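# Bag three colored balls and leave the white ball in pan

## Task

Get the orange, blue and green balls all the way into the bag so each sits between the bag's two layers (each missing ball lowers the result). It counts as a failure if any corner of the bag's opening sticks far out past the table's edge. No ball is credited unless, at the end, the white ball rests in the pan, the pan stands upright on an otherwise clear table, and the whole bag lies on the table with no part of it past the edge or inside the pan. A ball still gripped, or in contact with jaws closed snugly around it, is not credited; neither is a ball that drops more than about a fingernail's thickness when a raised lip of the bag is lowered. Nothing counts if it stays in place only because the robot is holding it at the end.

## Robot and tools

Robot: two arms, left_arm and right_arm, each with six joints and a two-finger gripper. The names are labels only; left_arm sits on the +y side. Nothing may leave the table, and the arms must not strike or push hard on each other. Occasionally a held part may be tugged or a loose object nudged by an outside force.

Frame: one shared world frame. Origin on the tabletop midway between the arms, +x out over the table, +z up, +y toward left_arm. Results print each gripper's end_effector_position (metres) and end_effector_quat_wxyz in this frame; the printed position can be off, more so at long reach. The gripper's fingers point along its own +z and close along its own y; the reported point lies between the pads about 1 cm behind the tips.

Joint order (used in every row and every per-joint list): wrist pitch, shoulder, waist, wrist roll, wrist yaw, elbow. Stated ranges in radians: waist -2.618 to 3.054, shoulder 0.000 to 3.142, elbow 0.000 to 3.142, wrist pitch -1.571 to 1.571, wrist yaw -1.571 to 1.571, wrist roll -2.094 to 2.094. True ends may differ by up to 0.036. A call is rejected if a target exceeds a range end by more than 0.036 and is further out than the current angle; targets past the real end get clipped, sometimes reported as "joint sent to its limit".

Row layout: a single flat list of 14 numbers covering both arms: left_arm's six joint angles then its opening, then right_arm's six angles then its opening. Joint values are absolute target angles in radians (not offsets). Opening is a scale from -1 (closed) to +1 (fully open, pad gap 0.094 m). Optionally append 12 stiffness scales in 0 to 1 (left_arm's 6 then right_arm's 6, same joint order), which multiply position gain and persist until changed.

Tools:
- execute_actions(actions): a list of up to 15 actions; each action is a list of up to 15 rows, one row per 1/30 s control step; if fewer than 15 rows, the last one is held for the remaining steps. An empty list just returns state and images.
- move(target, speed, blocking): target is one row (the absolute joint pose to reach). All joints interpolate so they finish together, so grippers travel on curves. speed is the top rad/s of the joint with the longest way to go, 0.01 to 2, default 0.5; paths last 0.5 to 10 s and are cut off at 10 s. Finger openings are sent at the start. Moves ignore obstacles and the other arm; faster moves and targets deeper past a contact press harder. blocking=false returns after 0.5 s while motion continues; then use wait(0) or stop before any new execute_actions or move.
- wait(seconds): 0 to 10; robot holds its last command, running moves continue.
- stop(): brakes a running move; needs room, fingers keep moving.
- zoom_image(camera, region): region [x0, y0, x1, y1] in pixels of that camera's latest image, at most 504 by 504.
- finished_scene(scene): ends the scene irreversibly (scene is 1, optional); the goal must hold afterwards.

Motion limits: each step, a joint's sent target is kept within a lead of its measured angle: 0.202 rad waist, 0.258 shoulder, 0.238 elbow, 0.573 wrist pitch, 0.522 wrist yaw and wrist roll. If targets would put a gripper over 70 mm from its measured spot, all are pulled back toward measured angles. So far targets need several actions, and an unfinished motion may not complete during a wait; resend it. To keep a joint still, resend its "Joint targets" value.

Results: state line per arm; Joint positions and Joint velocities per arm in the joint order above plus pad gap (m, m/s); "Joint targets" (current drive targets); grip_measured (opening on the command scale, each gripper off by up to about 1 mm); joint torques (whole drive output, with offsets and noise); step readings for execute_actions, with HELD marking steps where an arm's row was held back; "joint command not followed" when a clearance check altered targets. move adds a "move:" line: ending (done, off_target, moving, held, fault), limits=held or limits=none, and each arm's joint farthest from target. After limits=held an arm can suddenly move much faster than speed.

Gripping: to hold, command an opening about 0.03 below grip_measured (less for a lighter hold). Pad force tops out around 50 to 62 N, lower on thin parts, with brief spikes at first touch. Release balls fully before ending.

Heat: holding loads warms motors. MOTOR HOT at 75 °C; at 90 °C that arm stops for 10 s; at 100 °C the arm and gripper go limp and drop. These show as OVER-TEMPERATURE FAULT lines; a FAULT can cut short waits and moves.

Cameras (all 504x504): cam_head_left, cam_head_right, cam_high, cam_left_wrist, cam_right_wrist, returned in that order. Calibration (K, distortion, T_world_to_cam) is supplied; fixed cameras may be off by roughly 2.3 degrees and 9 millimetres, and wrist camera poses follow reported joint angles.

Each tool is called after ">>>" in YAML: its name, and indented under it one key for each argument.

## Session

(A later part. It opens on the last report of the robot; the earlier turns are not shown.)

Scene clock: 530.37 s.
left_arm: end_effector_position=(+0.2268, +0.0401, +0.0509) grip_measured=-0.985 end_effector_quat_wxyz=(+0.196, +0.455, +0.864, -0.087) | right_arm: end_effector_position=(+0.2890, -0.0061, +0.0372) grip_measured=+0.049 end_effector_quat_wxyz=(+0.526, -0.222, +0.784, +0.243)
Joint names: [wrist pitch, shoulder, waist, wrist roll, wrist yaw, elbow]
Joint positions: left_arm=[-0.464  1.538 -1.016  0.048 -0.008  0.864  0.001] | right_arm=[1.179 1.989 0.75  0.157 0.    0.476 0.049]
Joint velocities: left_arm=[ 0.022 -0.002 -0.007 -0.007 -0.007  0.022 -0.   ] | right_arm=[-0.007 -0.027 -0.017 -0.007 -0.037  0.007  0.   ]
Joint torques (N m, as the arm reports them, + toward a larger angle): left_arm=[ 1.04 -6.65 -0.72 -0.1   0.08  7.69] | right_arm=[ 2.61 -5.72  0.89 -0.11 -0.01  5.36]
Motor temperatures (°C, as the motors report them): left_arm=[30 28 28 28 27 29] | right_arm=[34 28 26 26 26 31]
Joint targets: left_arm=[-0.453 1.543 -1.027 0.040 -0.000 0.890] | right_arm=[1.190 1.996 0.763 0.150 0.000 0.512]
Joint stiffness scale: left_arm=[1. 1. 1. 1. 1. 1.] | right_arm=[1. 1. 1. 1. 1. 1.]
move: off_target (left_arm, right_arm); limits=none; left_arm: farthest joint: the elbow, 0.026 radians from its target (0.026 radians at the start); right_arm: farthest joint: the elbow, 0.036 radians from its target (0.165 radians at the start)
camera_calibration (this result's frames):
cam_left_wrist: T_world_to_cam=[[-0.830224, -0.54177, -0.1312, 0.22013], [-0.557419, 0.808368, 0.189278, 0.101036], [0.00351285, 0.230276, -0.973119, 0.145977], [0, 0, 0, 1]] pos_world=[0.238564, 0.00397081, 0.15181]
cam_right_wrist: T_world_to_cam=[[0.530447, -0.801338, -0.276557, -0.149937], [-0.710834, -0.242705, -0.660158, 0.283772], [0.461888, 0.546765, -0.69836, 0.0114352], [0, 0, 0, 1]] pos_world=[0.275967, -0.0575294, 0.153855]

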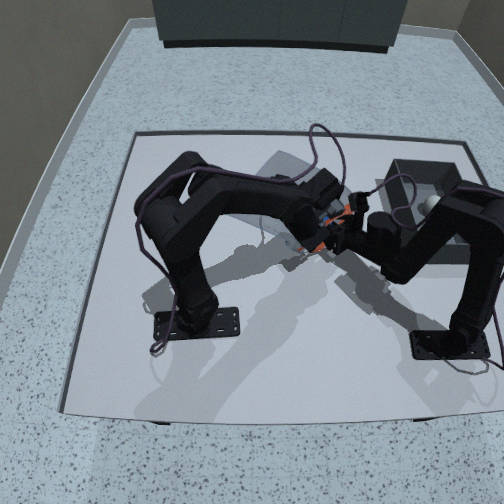

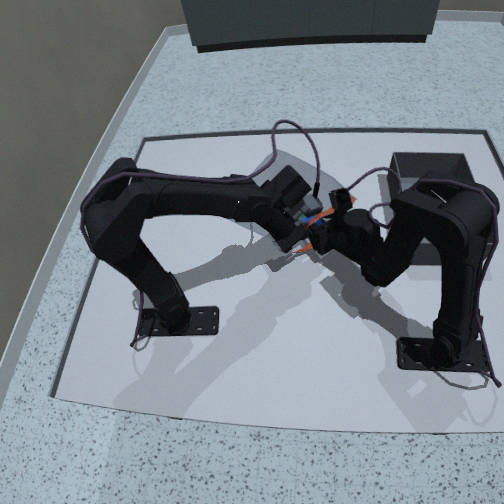

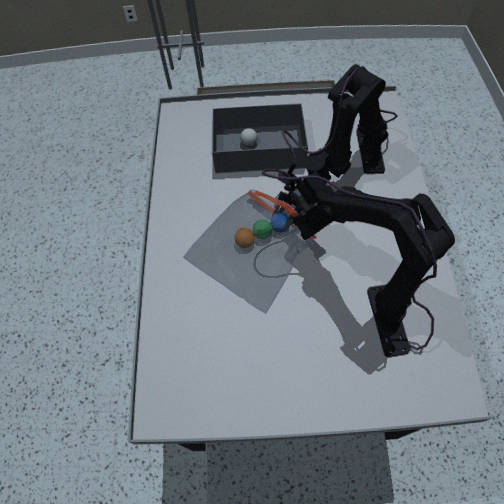

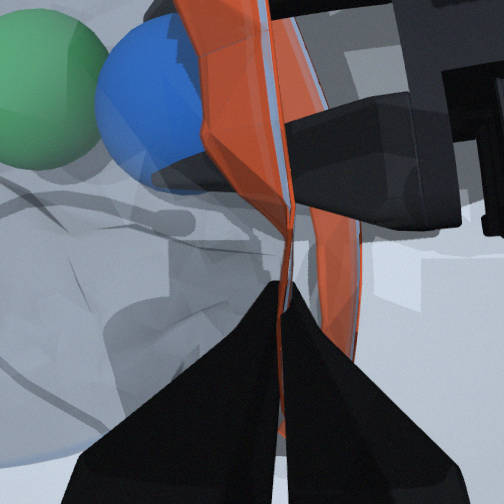

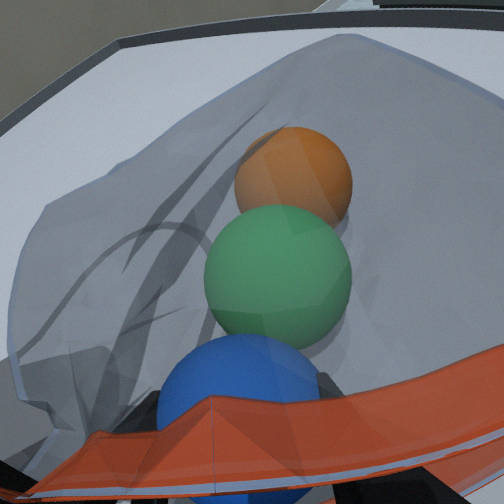

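>>> execute_actions:
  actions:
    - [[-0.453,1.543,-1.027,0.04,0.0,0.89,-1,1.19,1.996,0.763,0.15,0,0.512,0.2]]
    - [[-0.453,1.543,-1.027,0.04,0.0,0.89,-1,1.19,1.996,0.763,0.15,0,0.512,0.33]]

>>> move:
  target: [-0.453,1.543,-1.027,0.04,0.0,0.89,-1,1.09,1.785,0.763,0.15,0,0.28,0.33]
  speed: 0.15

Scene clock: 536.23 s.
left_arm: end_effector_position=(+0.2269, +0.0402, +0.0509) grip_measured=-0.985 end_effector_quat_wxyz=(+0.197, +0.455, +0.864, -0.087) | right_arm: end_effector_position=(+0.2894, -0.0066, +0.0372) grip_measured=+0.327 end_effector_quat_wxyz=(+0.527, -0.221, +0.784, +0.242)
Joint names: [wrist pitch, shoulder, waist, wrist roll, wrist yaw, elbow]
Joint positions: left_arm=[-0.464  1.538 -1.016  0.048 -0.009  0.864  0.001] | right_arm=[1.179 1.989 0.75  0.157 0.004 0.476 0.062]
Joint velocities: left_arm=[-0.022  0.002 -0.007  0.037 -0.022 -0.002 -0.   ] | right_arm=[ 0.007  0.007  0.012  0.007 -0.037 -0.007  0.   ]
Joint torques (N m, as the arm reports them, + toward a larger angle): left_arm=[ 1.03 -6.69 -0.73 -0.11  0.09  7.68] | right_arm=[ 2.61 -5.73  0.89 -0.11 -0.05  5.36]
Motor temperatures (°C, as the motors report them): left_arm=[30 28 28 28 27 29] | right_arm=[35 28 26 26 26 32]
Joint targets: left_arm=[-0.453 1.543 -1.027 0.040 -0.000 0.890] | right_arm=[1.190 1.996 0.763 0.150 0.000 0.512]
Joint stiffness scale: left_arm=[1. 1. 1. 1. 1. 1.] | right_arm=[1. 1. 1. 1. 1. 1.]
Step readings (joint positions; steps 1 to 15: 1st action; 16 to 30: 2nd action):
0: left_arm=[-0.464 1.538 -1.016 0.048 -0.008 0.864] | right_arm=[1.179 1.989 0.750 0.157 0.000 0.476]
1: left_arm=[-0.464 1.538 -1.016 0.048 -0.008 0.864] | right_arm=[1.179 1.989 0.750 0.157 0.000 0.476]
2: left_arm=[-0.464 1.538 -1.016 0.048 -0.008 0.864] | right_arm=[1.179 1.989 0.750 0.157 0.000 0.476]
4: left_arm=[-0.464 1.538 -1.016 0.048 -0.008 0.864] | right_arm=[1.179 1.989 0.750 0.157 0.000 0.476]
8: left_arm=[-0.464 1.538 -1.016 0.048 -0.008 0.864] | right_arm=[1.179 1.989 0.750 0.157 0.000 0.476]
15: left_arm=[-0.464 1.538 -1.016 0.048 -0.008 0.864] | right_arm=[1.179 1.989 0.750 0.157 0.000 0.476]
16: left_arm=[-0.464 1.538 -1.016 0.048 -0.009 0.864] | right_arm=[1.179 1.989 0.750 0.157 0.001 0.476]
17: left_arm=[-0.464 1.538 -1.016 0.048 -0.009 0.864] | right_arm=[1.179 1.989 0.750 0.157 0.002 0.476]
19: left_arm=[-0.464 1.538 -1.016 0.048 -0.009 0.864] | right_arm=[1.179 1.989 0.750 0.157 0.003 0.476]
23: left_arm=[-0.464 1.538 -1.016 0.048 -0.009 0.864] | right_arm=[1.179 1.989 0.750 0.157 0.004 0.476]
30: Joint positions above
camera_calibration (this result's frames):
cam_left_wrist: T_world_to_cam=[[-0.829978, -0.541981, -0.131885, 0.220252], [-0.557782, 0.80811, 0.189307, 0.101121], [0.00397644, 0.230684, -0.973021, 0.145832], [0, 0, 0, 1]] pos_world=[0.238628, 0.00401484, 0.151803]
cam_right_wrist: T_world_to_cam=[[0.52778, -0.803506, -0.275364, -0.149872], [-0.711167, -0.240769, -0.660508, 0.284084], [0.464423, 0.544433, -0.698501, 0.0107701], [0, 0, 0, 1]] pos_world=[0.276129, -0.0578881, 0.153893]

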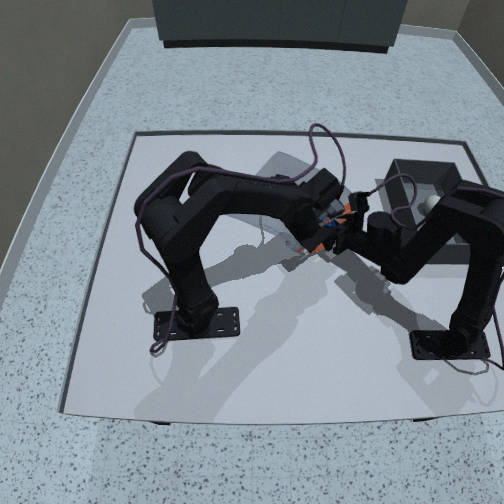

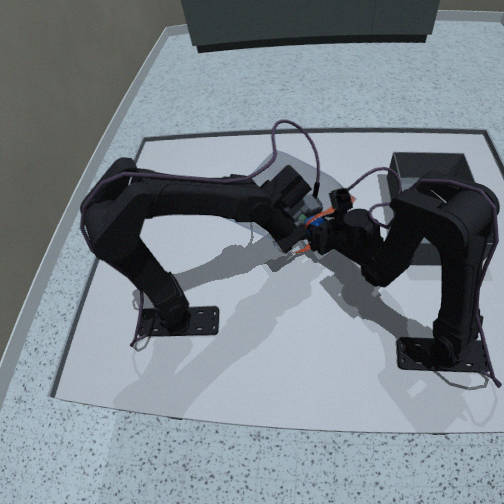

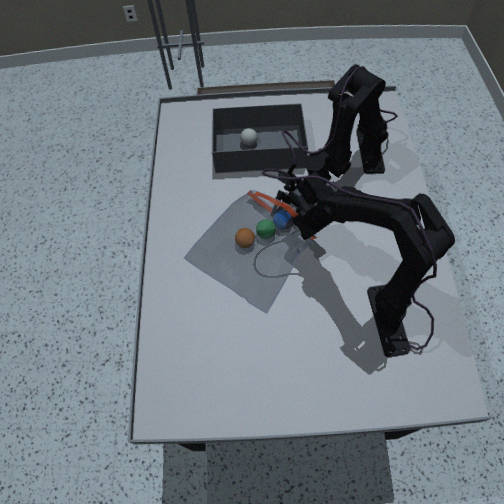

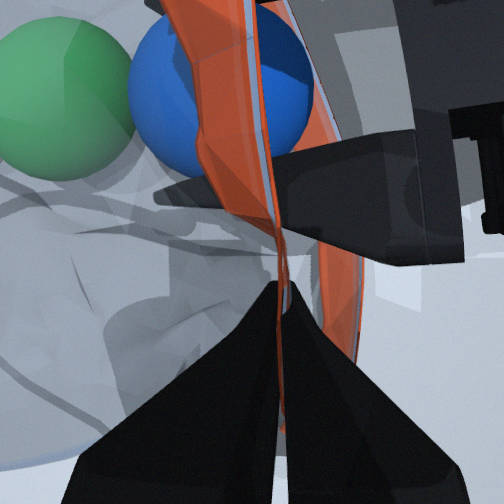

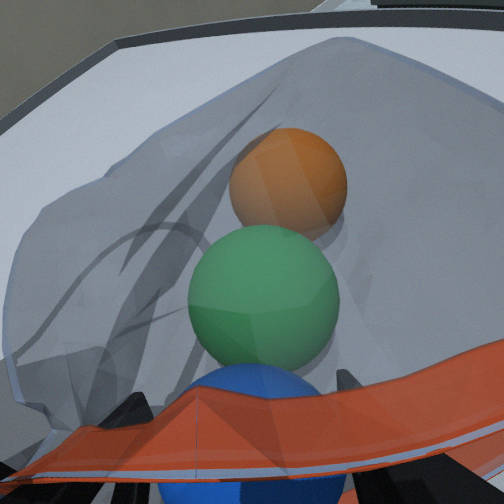

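Scene clock: 538.03 s.
left_arm: end_effector_position=(+0.2269, +0.0401, +0.0509) grip_measured=-0.985 end_effector_quat_wxyz=(+0.196, +0.455, +0.864, -0.087) | right_arm: end_effector_position=(+0.2513, -0.0397, +0.0360) grip_measured=+0.327 end_effector_quat_wxyz=(+0.499, -0.227, +0.805, +0.228)
Joint names: [wrist pitch, shoulder, waist, wrist roll, wrist yaw, elbow]
Joint positions: left_arm=[-0.464  1.538 -1.016  0.048 -0.009  0.864  0.001] | right_arm=[1.094 1.806 0.75  0.157 0.006 0.302 0.062]
Joint velocities: left_arm=[ 0.037 -0.002 -0.017 -0.037 -0.037 -0.017 -0.   ] | right_arm=[-0.022  0.017  0.007 -0.066 -0.007 -0.012  0.   ]
Joint torques (N m, as the arm reports them, + toward a larger angle): left_arm=[ 1.04 -6.66 -0.77 -0.12  0.07  7.69] | right_arm=[ 2.4  -6.35  0.89 -0.11 -0.06  1.73]
Motor temperatures (°C, as the motors report them): left_arm=[30 28 28 28 27 29] | right_arm=[35 28 26 26 26 31]
Joint targets: left_arm=[-0.453 1.543 -1.027 0.040 -0.000 0.890] | right_arm=[1.090 1.785 0.763 0.150 0.000 0.280]
Joint stiffness scale: left_arm=[1. 1. 1. 1. 1. 1.] | right_arm=[1. 1. 1. 1. 1. 1.]
move: off_target (left_arm, right_arm); limits=none; left_arm: farthest joint: the elbow, 0.026 radians from its target (0.026 radians at the start); right_arm: farthest joint: the elbow, 0.022 radians from its target (0.196 radians at the start)
camera_calibration (this result's frames):
cam_left_wrist: T_world_to_cam=[[-0.830101, -0.541875, -0.131542, 0.220191], [-0.557601, 0.808239, 0.189293, 0.101078], [0.00374467, 0.23048, -0.97307, 0.145904], [0, 0, 0, 1]] pos_world=[0.238596, 0.00399282, 0.151806]
cam_right_wrist: T_world_to_cam=[[0.51124, -0.817651, -0.264725, -0.153453], [-0.74762, -0.271174, -0.606242, 0.254229], [0.423908, 0.507849, -0.749927, 0.0562002], [0, 0, 0, 1]] pos_world=[0.244694, -0.085072, 0.155647]

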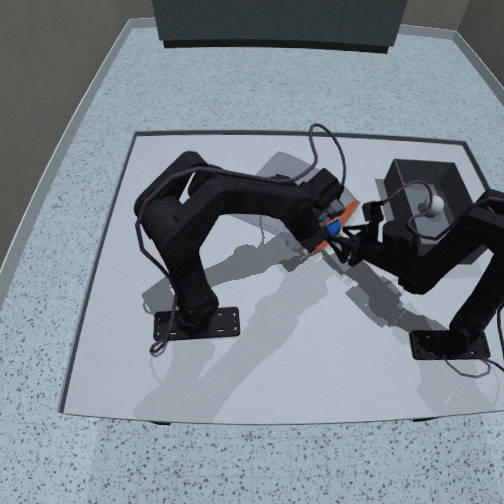

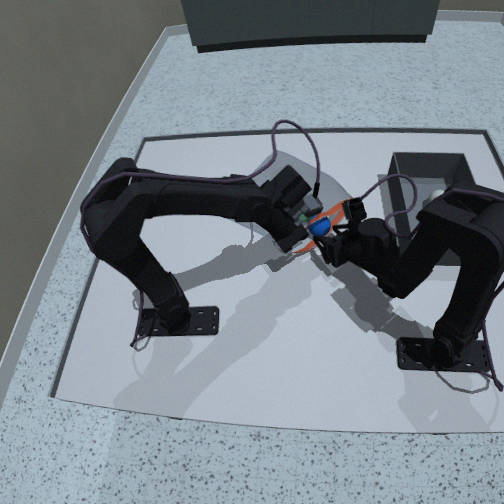

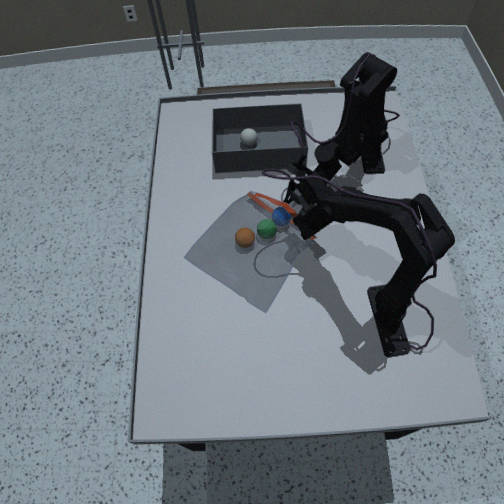

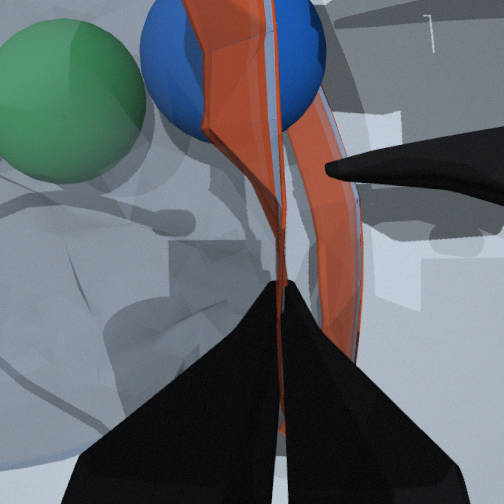

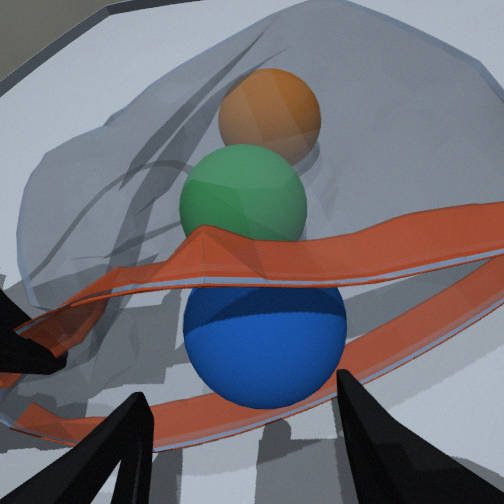

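>>> move:
  target: [-0.453,1.543,-1.027,0.04,0.0,0.89,-1,1.03,1.70,0.72,0.25,0,0.245,0.33]
  speed: 0.15

>>> move:
  target: [-0.453,1.543,-1.027,0.04,0.0,0.89,-1,1.05,1.725,0.72,0.25,0,0.30,-0.5]
  speed: 0.15

Scene clock: 542.80 s.
left_arm: end_effector_position=(+0.2269, +0.0401, +0.0509) grip_measured=-0.985 end_effector_quat_wxyz=(+0.196, +0.455, +0.864, -0.087) | right_arm: end_effector_position=(+0.2472, -0.0520, +0.0421) grip_measured=+0.327 end_effector_quat_wxyz=(+0.487, -0.184, +0.818, +0.244)
Joint names: [wrist pitch, shoulder, waist, wrist roll, wrist yaw, elbow]
Joint positions: left_arm=[-0.464  1.538 -1.016  0.048 -0.009  0.864  0.001] | right_arm=[1.034 1.72  0.732 0.247 0.005 0.267 0.062]
Joint velocities: left_arm=[-0.022  0.002 -0.017 -0.022 -0.095 -0.007  0.001] | right_arm=[ 0.037 -0.002  0.002  0.022 -0.022  0.002 -0.001]
Joint torques (N m, as the arm reports them, + toward a larger angle): left_arm=[ 1.04 -6.67 -0.77 -0.11  0.07  7.68] | right_arm=[ 2.38 -5.87 -0.82  0.03 -0.07  1.96]
Motor temperatures (°C, as the motors report them): left_arm=[30 28 28 28 27 29] | right_arm=[35 28 26 26 26 31]
Joint targets: left_arm=[-0.453 1.543 -1.027 0.040 -0.000 0.890] | right_arm=[1.030 1.700 0.720 0.250 -0.000 0.245]
Joint stiffness scale: left_arm=[1. 1. 1. 1. 1. 1.] | right_arm=[1. 1. 1. 1. 1. 1.]
move: off_target (left_arm, right_arm); limits=none; left_arm: farthest joint: the elbow, 0.026 radians from its target (0.026 radians at the start); right_arm: farthest joint: the elbow, 0.022 radians from its target (0.057 radians at the start)
camera_calibration (this result's frames):
cam_left_wrist: T_world_to_cam=[[-0.830101, -0.541875, -0.131542, 0.220191], [-0.557601, 0.808239, 0.189293, 0.101078], [0.00374467, 0.23048, -0.97307, 0.145904], [0, 0, 0, 1]] pos_world=[0.238596, 0.00399282, 0.151806]
cam_right_wrist: T_world_to_cam=[[0.448863, -0.826244, -0.340357, -0.141611], [-0.795694, -0.196213, -0.573037, 0.265913], [0.406686, 0.528035, -0.74551, 0.0739892], [0, 0, 0, 1]] pos_world=[0.245059, -0.103899, 0.159339]

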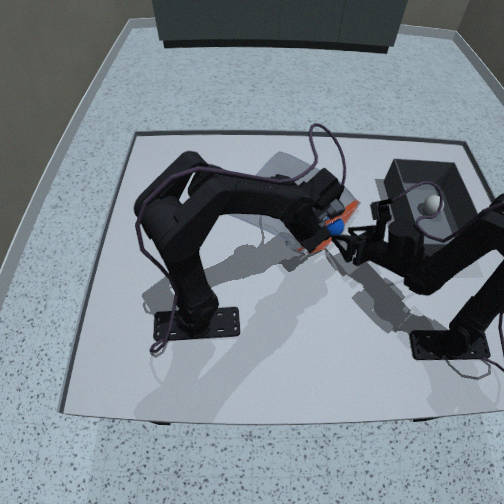

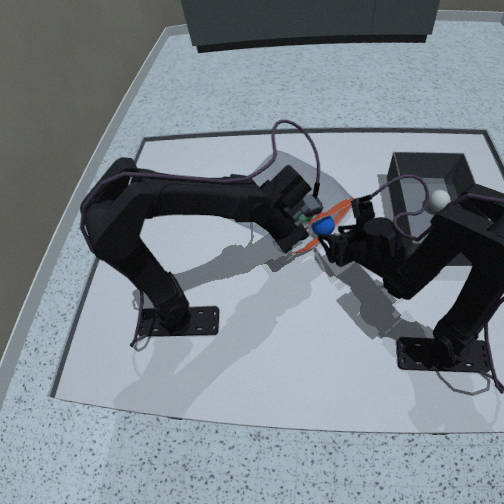

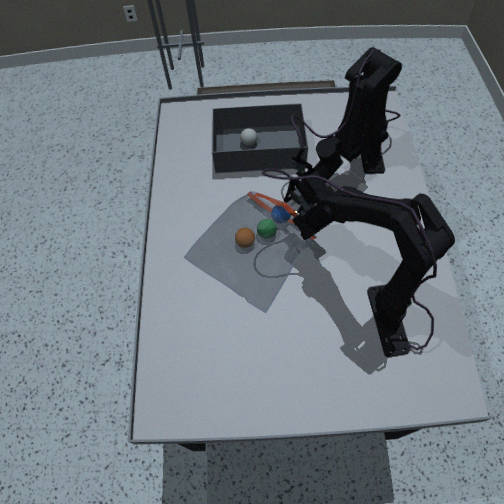

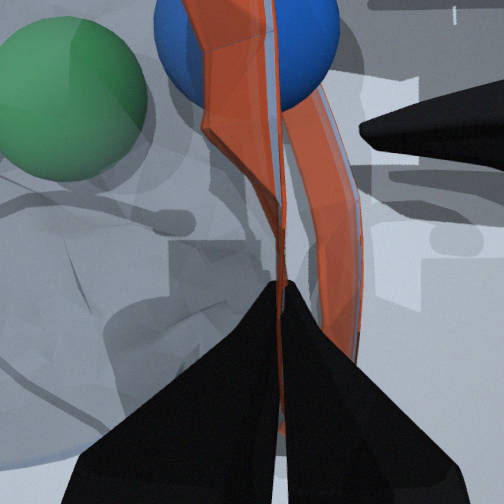

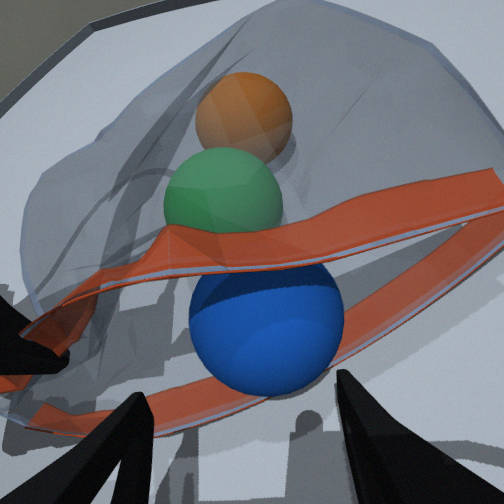

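Scene clock: 543.50 s.
left_arm: end_effector_position=(+0.2269, +0.0401, +0.0509) grip_measured=-0.985 end_effector_quat_wxyz=(+0.196, +0.455, +0.864, -0.087) | right_arm: end_effector_position=(+0.2472, -0.0520, +0.0421) grip_measured=-0.497 end_effector_quat_wxyz=(+0.487, -0.183, +0.819, +0.244)
Joint names: [wrist pitch, shoulder, waist, wrist roll, wrist yaw, elbow]
Joint positions: left_arm=[-0.464  1.538 -1.016  0.048 -0.009  0.864  0.001] | right_arm=[1.034 1.72  0.732 0.247 0.005 0.267 0.024]
Joint velocities: left_arm=[ 0.007 -0.012 -0.002 -0.022 -0.037  0.007 -0.   ] | right_arm=[ 0.022 -0.017 -0.017 -0.022  0.007 -0.007  0.001]
Joint torques (N m, as the arm reports them, + toward a larger angle): left_arm=[ 1.04 -6.67 -0.74 -0.11  0.07  7.68] | right_arm=[ 2.63 -4.08 -0.82  0.01 -0.06  5.44]
Motor temperatures (°C, as the motors report them): left_arm=[30 28 28 28 27 29] | right_arm=[35 28 26 26 26 31]
Joint targets: left_arm=[-0.453 1.543 -1.027 0.040 -0.000 0.890] | right_arm=[1.050 1.725 0.720 0.250 -0.000 0.300]
Joint stiffness scale: left_arm=[1. 1. 1. 1. 1. 1.] | right_arm=[1. 1. 1. 1. 1. 1.]
move: off_target (left_arm, right_arm); limits=none; left_arm: farthest joint: the elbow, 0.026 radians from its target (0.026 radians at the start); right_arm: farthest joint: the elbow, 0.033 radians from its target (0.033 radians at the start)
camera_calibration (this result's frames):
cam_left_wrist: T_world_to_cam=[[-0.830101, -0.541875, -0.131542, 0.220191], [-0.557601, 0.808239, 0.189293, 0.101078], [0.00374467, 0.23048, -0.97307, 0.145904], [0, 0, 0, 1]] pos_world=[0.238596, 0.00399282, 0.151806]
cam_right_wrist: T_world_to_cam=[[0.448659, -0.826222, -0.340679, -0.141546], [-0.795851, -0.195935, -0.572914, 0.265961], [0.406603, 0.528173, -0.745458, 0.0740146], [0, 0, 0, 1]] pos_world=[0.245077, -0.10393, 0.159326]

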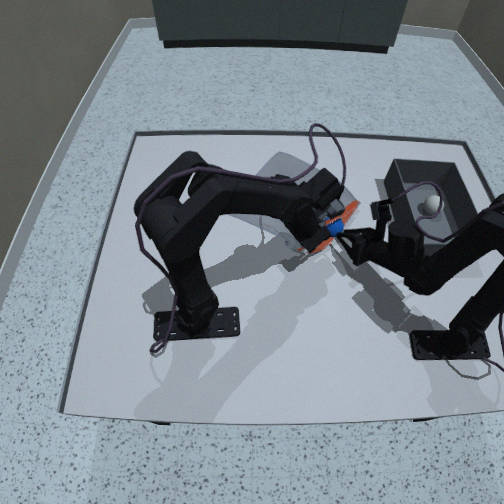

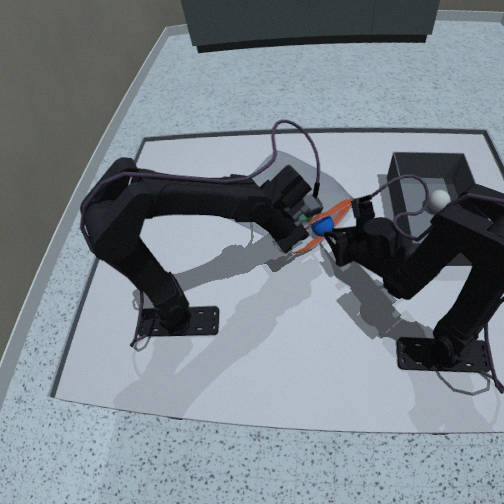

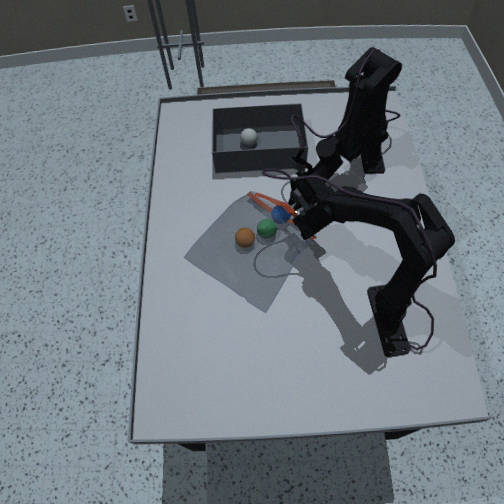

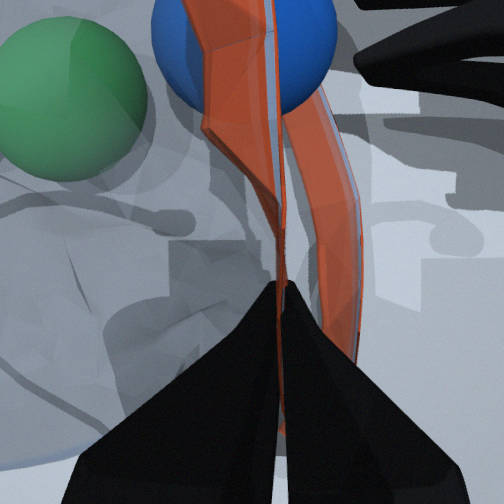

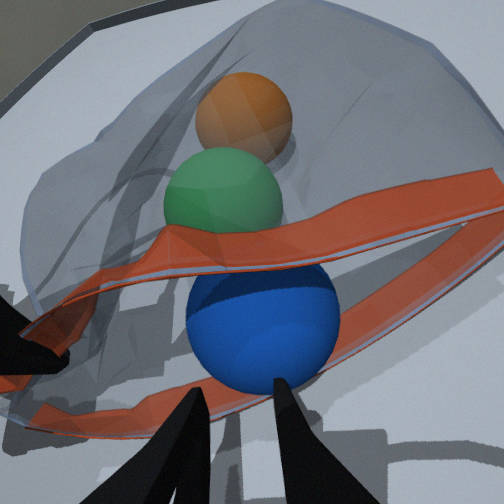

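>>> move:
  target: [-0.453,1.543,-1.027,0.04,0.0,0.89,-1,1.08,1.765,0.698,0.25,0,0.31,-0.5]
  speed: 0.06

>>> move:
  target: [-0.453,1.543,-1.027,0.04,0.0,0.89,-1,1.19,1.996,0.73,0.25,0,0.512,-0.5]
  speed: 0.07

Scene clock: 560.93 s.
left_arm: end_effector_position=(+0.2269, +0.0401, +0.0509) grip_measured=-0.985 end_effector_quat_wxyz=(+0.196, +0.455, +0.864, -0.087) | right_arm: end_effector_position=(+0.2522, -0.0586, +0.0347) grip_measured=-0.497 end_effector_quat_wxyz=(+0.485, -0.175, +0.823, +0.237)
Joint names: [wrist pitch, shoulder, waist, wrist roll, wrist yaw, elbow]
Joint positions: left_arm=[-0.464  1.538 -1.016  0.048 -0.009  0.864  0.001] | right_arm=[1.062 1.759 0.71  0.247 0.005 0.267 0.024]
Joint velocities: left_arm=[ 0.037 -0.012  0.007  0.022 -0.007 -0.002  0.   ] | right_arm=[ 0.022  0.002 -0.012  0.037  0.037 -0.017 -0.001]
Joint torques (N m, as the arm reports them, + toward a larger angle): left_arm=[ 1.04 -6.7  -0.71 -0.11  0.08  7.69] | right_arm=[ 2.67 -4.12 -0.82  0.01 -0.06  5.91]
Motor temperatures (°C, as the motors report them): left_arm=[30 28 28 28 27 30] | right_arm=[35 28 26 26 26 31]
Joint targets: left_arm=[-0.453 1.543 -1.027 0.040 -0.000 0.890] | right_arm=[1.080 1.765 0.698 0.250 0.000 0.310]
Joint stiffness scale: left_arm=[1. 1. 1. 1. 1. 1.] | right_arm=[1. 1. 1. 1. 1. 1.]
move: off_target (left_arm, right_arm); limits=none; left_arm: farthest joint: the elbow, 0.026 radians from its target (0.026 radians at the start); right_arm: farthest joint: the elbow, 0.043 radians from its target (0.043 radians at the start)
camera_calibration (this result's frames):
cam_left_wrist: T_world_to_cam=[[-0.830101, -0.541875, -0.131542, 0.220191], [-0.557601, 0.808239, 0.189293, 0.101078], [0.00374467, 0.23048, -0.97307, 0.145904], [0, 0, 0, 1]] pos_world=[0.238596, 0.00399282, 0.151806]
cam_right_wrist: T_world_to_cam=[[0.427323, -0.838277, -0.338653, -0.147198], [-0.804926, -0.182184, -0.564715, 0.26717], [0.411691, 0.513907, -0.752603, 0.068018], [0, 0, 0, 1]] pos_world=[0.249951, -0.109673, 0.152217]

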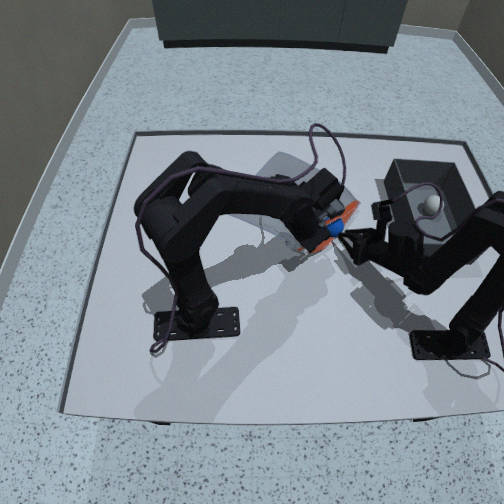

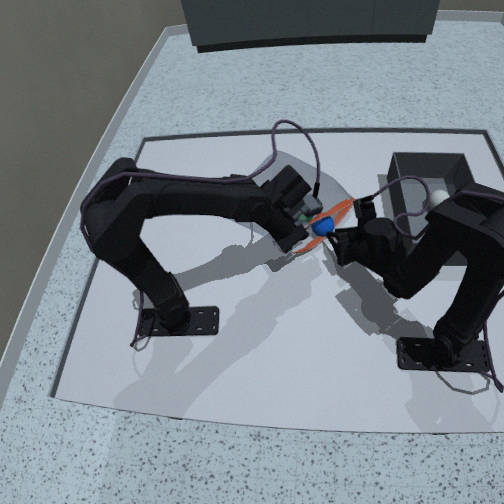

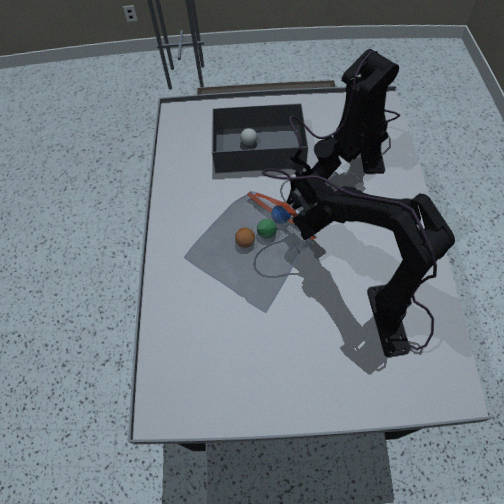

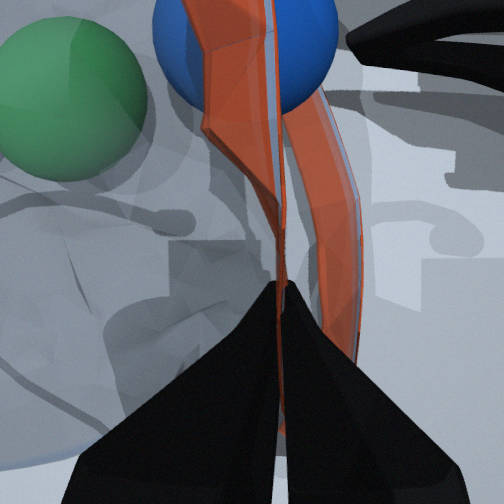

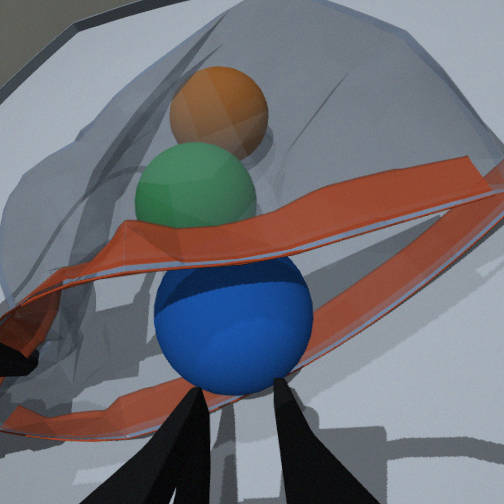

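Scene clock: 564.80 s.
left_arm: end_effector_position=(+0.2269, +0.0401, +0.0509) grip_measured=-0.985 end_effector_quat_wxyz=(+0.196, +0.455, +0.864, -0.087) | right_arm: end_effector_position=(+0.2984, -0.0184, +0.0344) grip_measured=-0.497 end_effector_quat_wxyz=(+0.516, -0.172, +0.799, +0.254)
Joint names: [wrist pitch, shoulder, waist, wrist roll, wrist yaw, elbow]
Joint positions: left_arm=[-0.464  1.538 -1.016  0.048 -0.009  0.864  0.001] | right_arm=[1.171 1.992 0.717 0.247 0.005 0.477 0.024]
Joint velocities: left_arm=[ 0.037 -0.012 -0.022  0.007 -0.081 -0.012 -0.   ] | right_arm=[-0.037 -0.012  0.002 -0.007 -0.007  0.002  0.   ]
Joint torques (N m, as the arm reports them, + toward a larger angle): left_arm=[ 1.04 -6.69 -0.73 -0.11  0.08  7.68] | right_arm=[ 2.69 -5.91  0.94  0.   -0.06  5.31]
Motor temperatures (°C, as the motors report them): left_arm=[30 29 28 28 27 30] | right_arm=[36 28 26 26 26 31]
Joint targets: left_arm=[-0.453 1.543 -1.027 0.040 0.000 0.890] | right_arm=[1.190 1.996 0.730 0.250 -0.000 0.512]
Joint stiffness scale: left_arm=[1. 1. 1. 1. 1. 1.] | right_arm=[1. 1. 1. 1. 1. 1.]
move: off_target (left_arm, right_arm); limits=none; left_arm: farthest joint: the elbow, 0.026 radians from its target (0.026 radians at the start); right_arm: farthest joint: the elbow, 0.035 radians from its target (0.245 radians at the start)
camera_calibration (this result's frames):
cam_left_wrist: T_world_to_cam=[[-0.830101, -0.541875, -0.131542, 0.220191], [-0.557601, 0.808239, 0.189293, 0.101078], [0.00374467, 0.23048, -0.97307, 0.145904], [0, 0, 0, 1]] pos_world=[0.238596, 0.00399282, 0.151806]
cam_right_wrist: T_world_to_cam=[[0.455959, -0.816693, -0.353715, -0.140984], [-0.763606, -0.15483, -0.626844, 0.301883], [0.457173, 0.555914, -0.694228, 0.0133384], [0, 0, 0, 1]] pos_world=[0.288705, -0.0758149, 0.148626]

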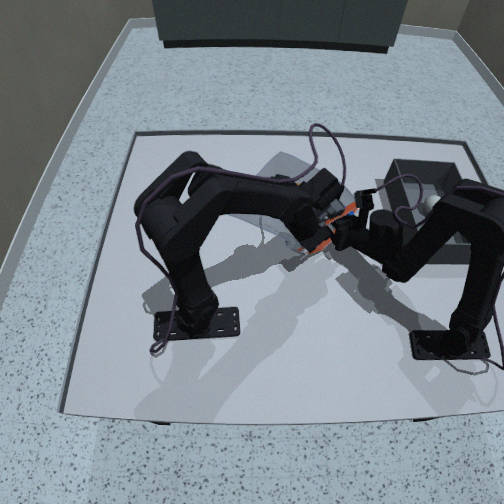

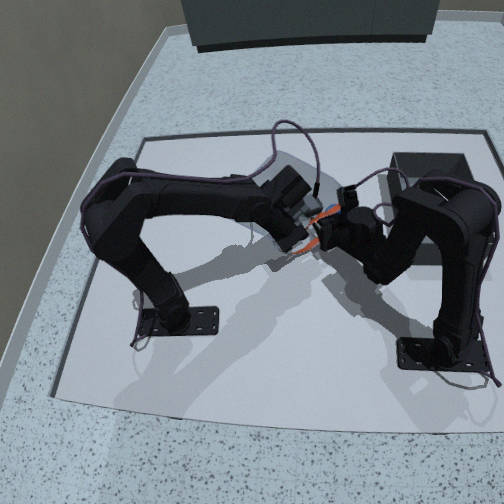

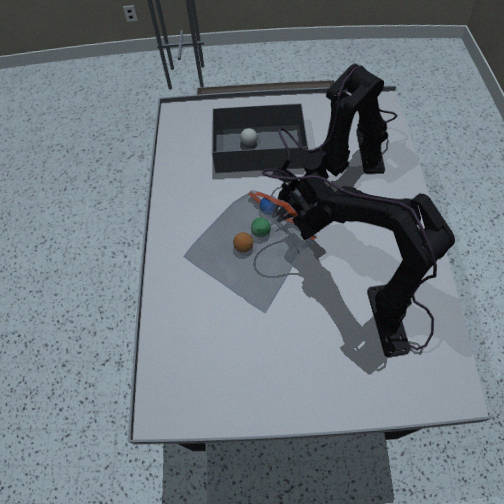

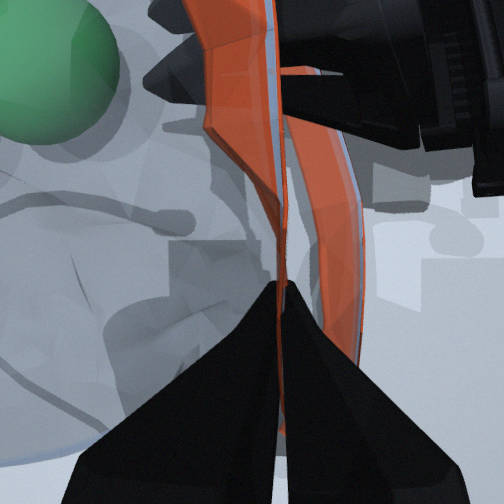

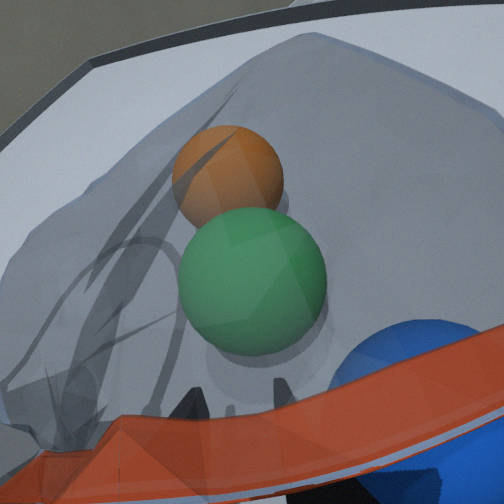

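>>> move:
  target: [-0.453,1.543,-1.027,0.04,0.0,0.89,-1,1.03,1.70,0.70,0.25,0,0.245,-0.5]
  speed: 0.15

Scene clock: 570.17 s.
left_arm: end_effector_position=(+0.2268, +0.0401, +0.0509) grip_measured=-0.985 end_effector_quat_wxyz=(+0.196, +0.455, +0.864, -0.087) | right_arm: end_effector_position=(+0.2509, -0.0565, +0.0424) grip_measured=-0.497 end_effector_quat_wxyz=(+0.489, -0.177, +0.820, +0.241)
Joint names: [wrist pitch, shoulder, waist, wrist roll, wrist yaw, elbow]
Joint positions: left_arm=[-0.464  1.538 -1.016  0.048 -0.008  0.864  0.001] | right_arm=[1.034 1.72  0.717 0.247 0.005 0.267 0.024]
Joint velocities: left_arm=[-0.007 -0.007  0.002  0.051  0.066 -0.007 -0.001] | right_arm=[-0.022 -0.017 -0.002  0.022 -0.007  0.017 -0.   ]
Joint torques (N m, as the arm reports them, + toward a larger angle): left_arm=[ 1.04 -6.68 -0.72 -0.11  0.07  7.68] | right_arm=[ 2.39 -5.89 -1.13  0.01 -0.06  1.96]
Motor temperatures (°C, as the motors report them): left_arm=[30 29 28 28 27 30] | right_arm=[36 28 26 26 26 31]
Joint targets: left_arm=[-0.453 1.543 -1.027 0.040 0.000 0.890] | right_arm=[1.030 1.700 0.700 0.250 0.000 0.245]
Joint stiffness scale: left_arm=[1. 1. 1. 1. 1. 1.] | right_arm=[1. 1. 1. 1. 1. 1.]
move: off_target (left_arm, right_arm); limits=none; left_arm: farthest joint: the elbow, 0.026 radians from its target (0.026 radians at the start); right_arm: farthest joint: the elbow, 0.022 radians from its target (0.232 radians at the start)
camera_calibration (this result's frames):
cam_left_wrist: T_world_to_cam=[[-0.830224, -0.54177, -0.1312, 0.22013], [-0.557419, 0.808368, 0.189278, 0.101036], [0.00351285, 0.230276, -0.973119, 0.145977], [0, 0, 0, 1]] pos_world=[0.238564, 0.00397081, 0.15181]
cam_right_wrist: T_world_to_cam=[[0.435682, -0.83295, -0.341139, -0.143976], [-0.798629, -0.18291, -0.573354, 0.269646], [0.415178, 0.522244, -0.744909, 0.07252], [0, 0, 0, 1]] pos_world=[0.247966, -0.108477, 0.159508]

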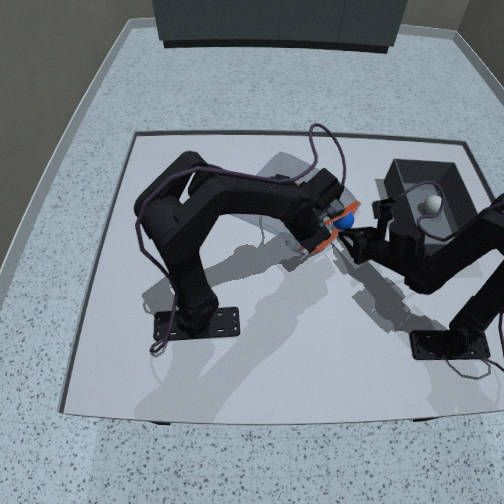

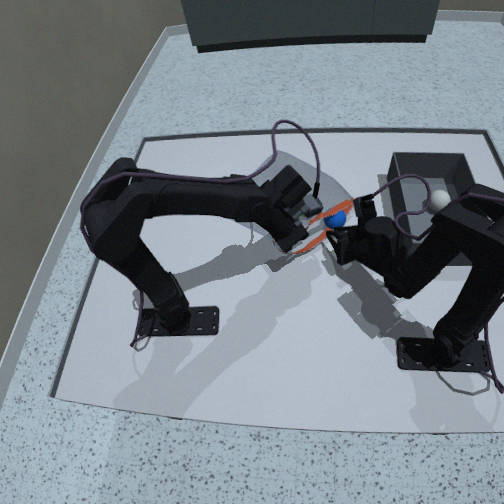

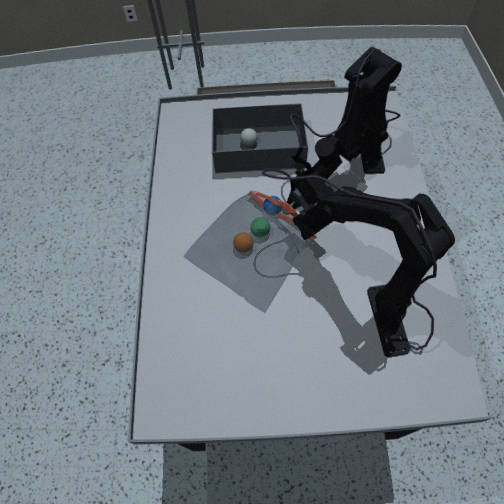

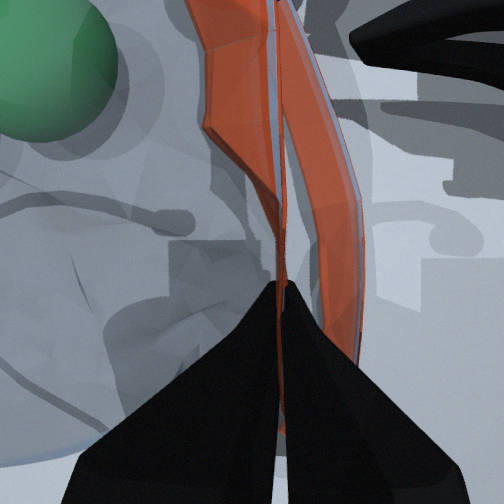

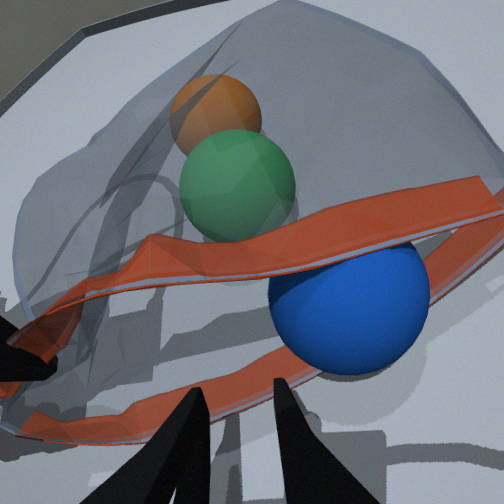

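>>> move:
  target: [-0.453,1.543,-1.027,0.04,0.0,0.89,-1,1.05,1.725,0.60,0.1,0,0.30,0.55]
  speed: 0.2

Scene clock: 578.73 s.
left_arm: end_effector_position=(+0.2268, +0.0401, +0.0509) grip_measured=-0.985 end_effector_quat_wxyz=(+0.196, +0.455, +0.864, -0.087) | right_arm: end_effector_position=(+0.2739, -0.0886, +0.0422) grip_measured=+0.547 end_effector_quat_wxyz=(+0.514, -0.191, +0.817, +0.179)
Joint names: [wrist pitch, shoulder, waist, wrist roll, wrist yaw, elbow]
Joint positions: left_arm=[-0.464  1.538 -1.016  0.048 -0.008  0.864  0.001] | right_arm=[1.034 1.72  0.611 0.108 0.005 0.267 0.073]
Joint velocities: left_arm=[ 0.037  0.002 -0.012  0.051 -0.022  0.002 -0.001] | right_arm=[-0.007 -0.012  0.007 -0.051 -0.007  0.002  0.   ]
Joint torques (N m, as the arm reports them, + toward a larger angle): left_arm=[ 1.05 -6.65 -0.75 -0.11  0.08  7.68] | right_arm=[ 2.63 -4.04 -0.76 -0.12 -0.06  5.44]
Motor temperatures (°C, as the motors report them): left_arm=[30 29 28 28 27 30] | right_arm=[35 28 27 26 26 31]
Joint targets: left_arm=[-0.453 1.543 -1.027 0.040 -0.000 0.890] | right_arm=[1.050 1.725 0.600 0.100 -0.000 0.300]
Joint stiffness scale: left_arm=[1. 1. 1. 1. 1. 1.] | right_arm=[1. 1. 1. 1. 1. 1.]
move: off_target (left_arm, right_arm); limits=none; left_arm: farthest joint: the elbow, 0.026 radians from its target (0.026 radians at the start); right_arm: farthest joint: the elbow, 0.033 radians from its target (0.033 radians at the start)
camera_calibration (this result's frames):
cam_left_wrist: T_world_to_cam=[[-0.830224, -0.54177, -0.1312, 0.22013], [-0.557419, 0.808368, 0.189278, 0.101036], [0.00351285, 0.230276, -0.973119, 0.145977], [0, 0, 0, 1]] pos_world=[0.238564, 0.00397081, 0.15181]
cam_right_wrist: T_world_to_cam=[[0.414686, -0.882876, -0.220374, -0.184571], [-0.764729, -0.20687, -0.610242, 0.272179], [0.493179, 0.421585, -0.760947, 0.0500077], [0, 0, 0, 1]] pos_world=[0.26002, -0.12773, 0.163474]

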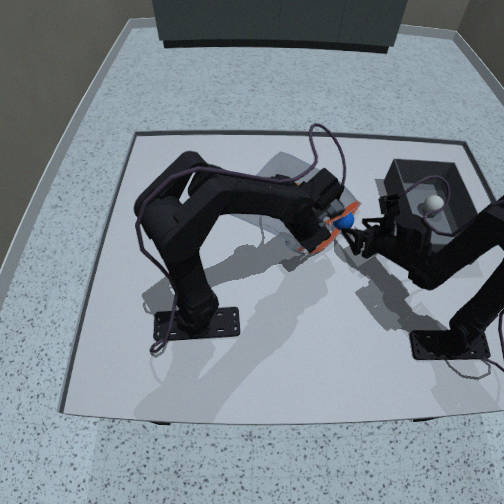

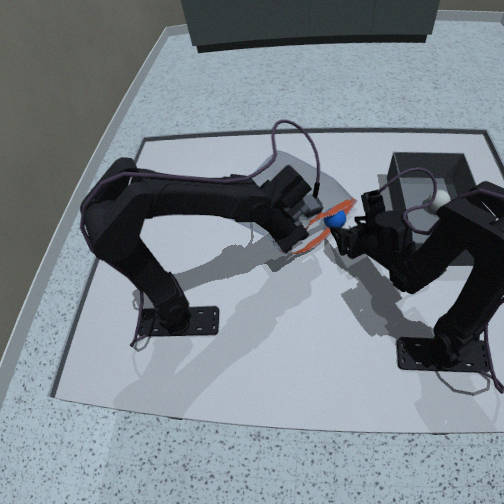

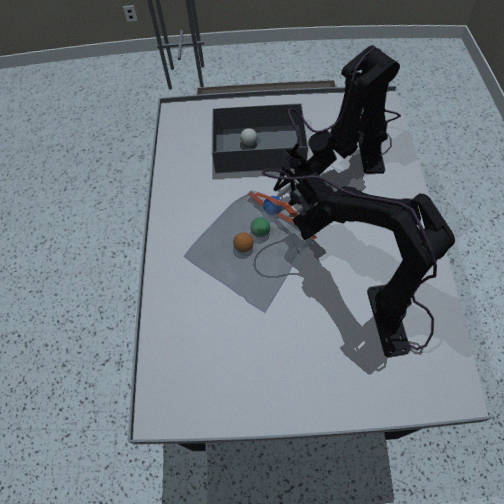

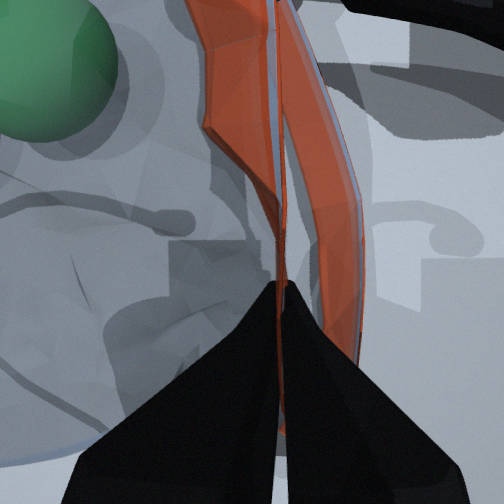

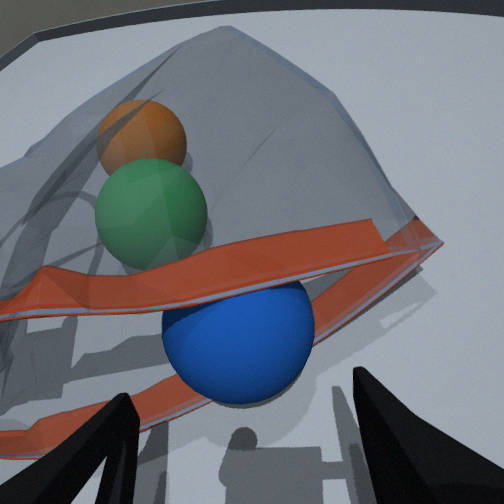

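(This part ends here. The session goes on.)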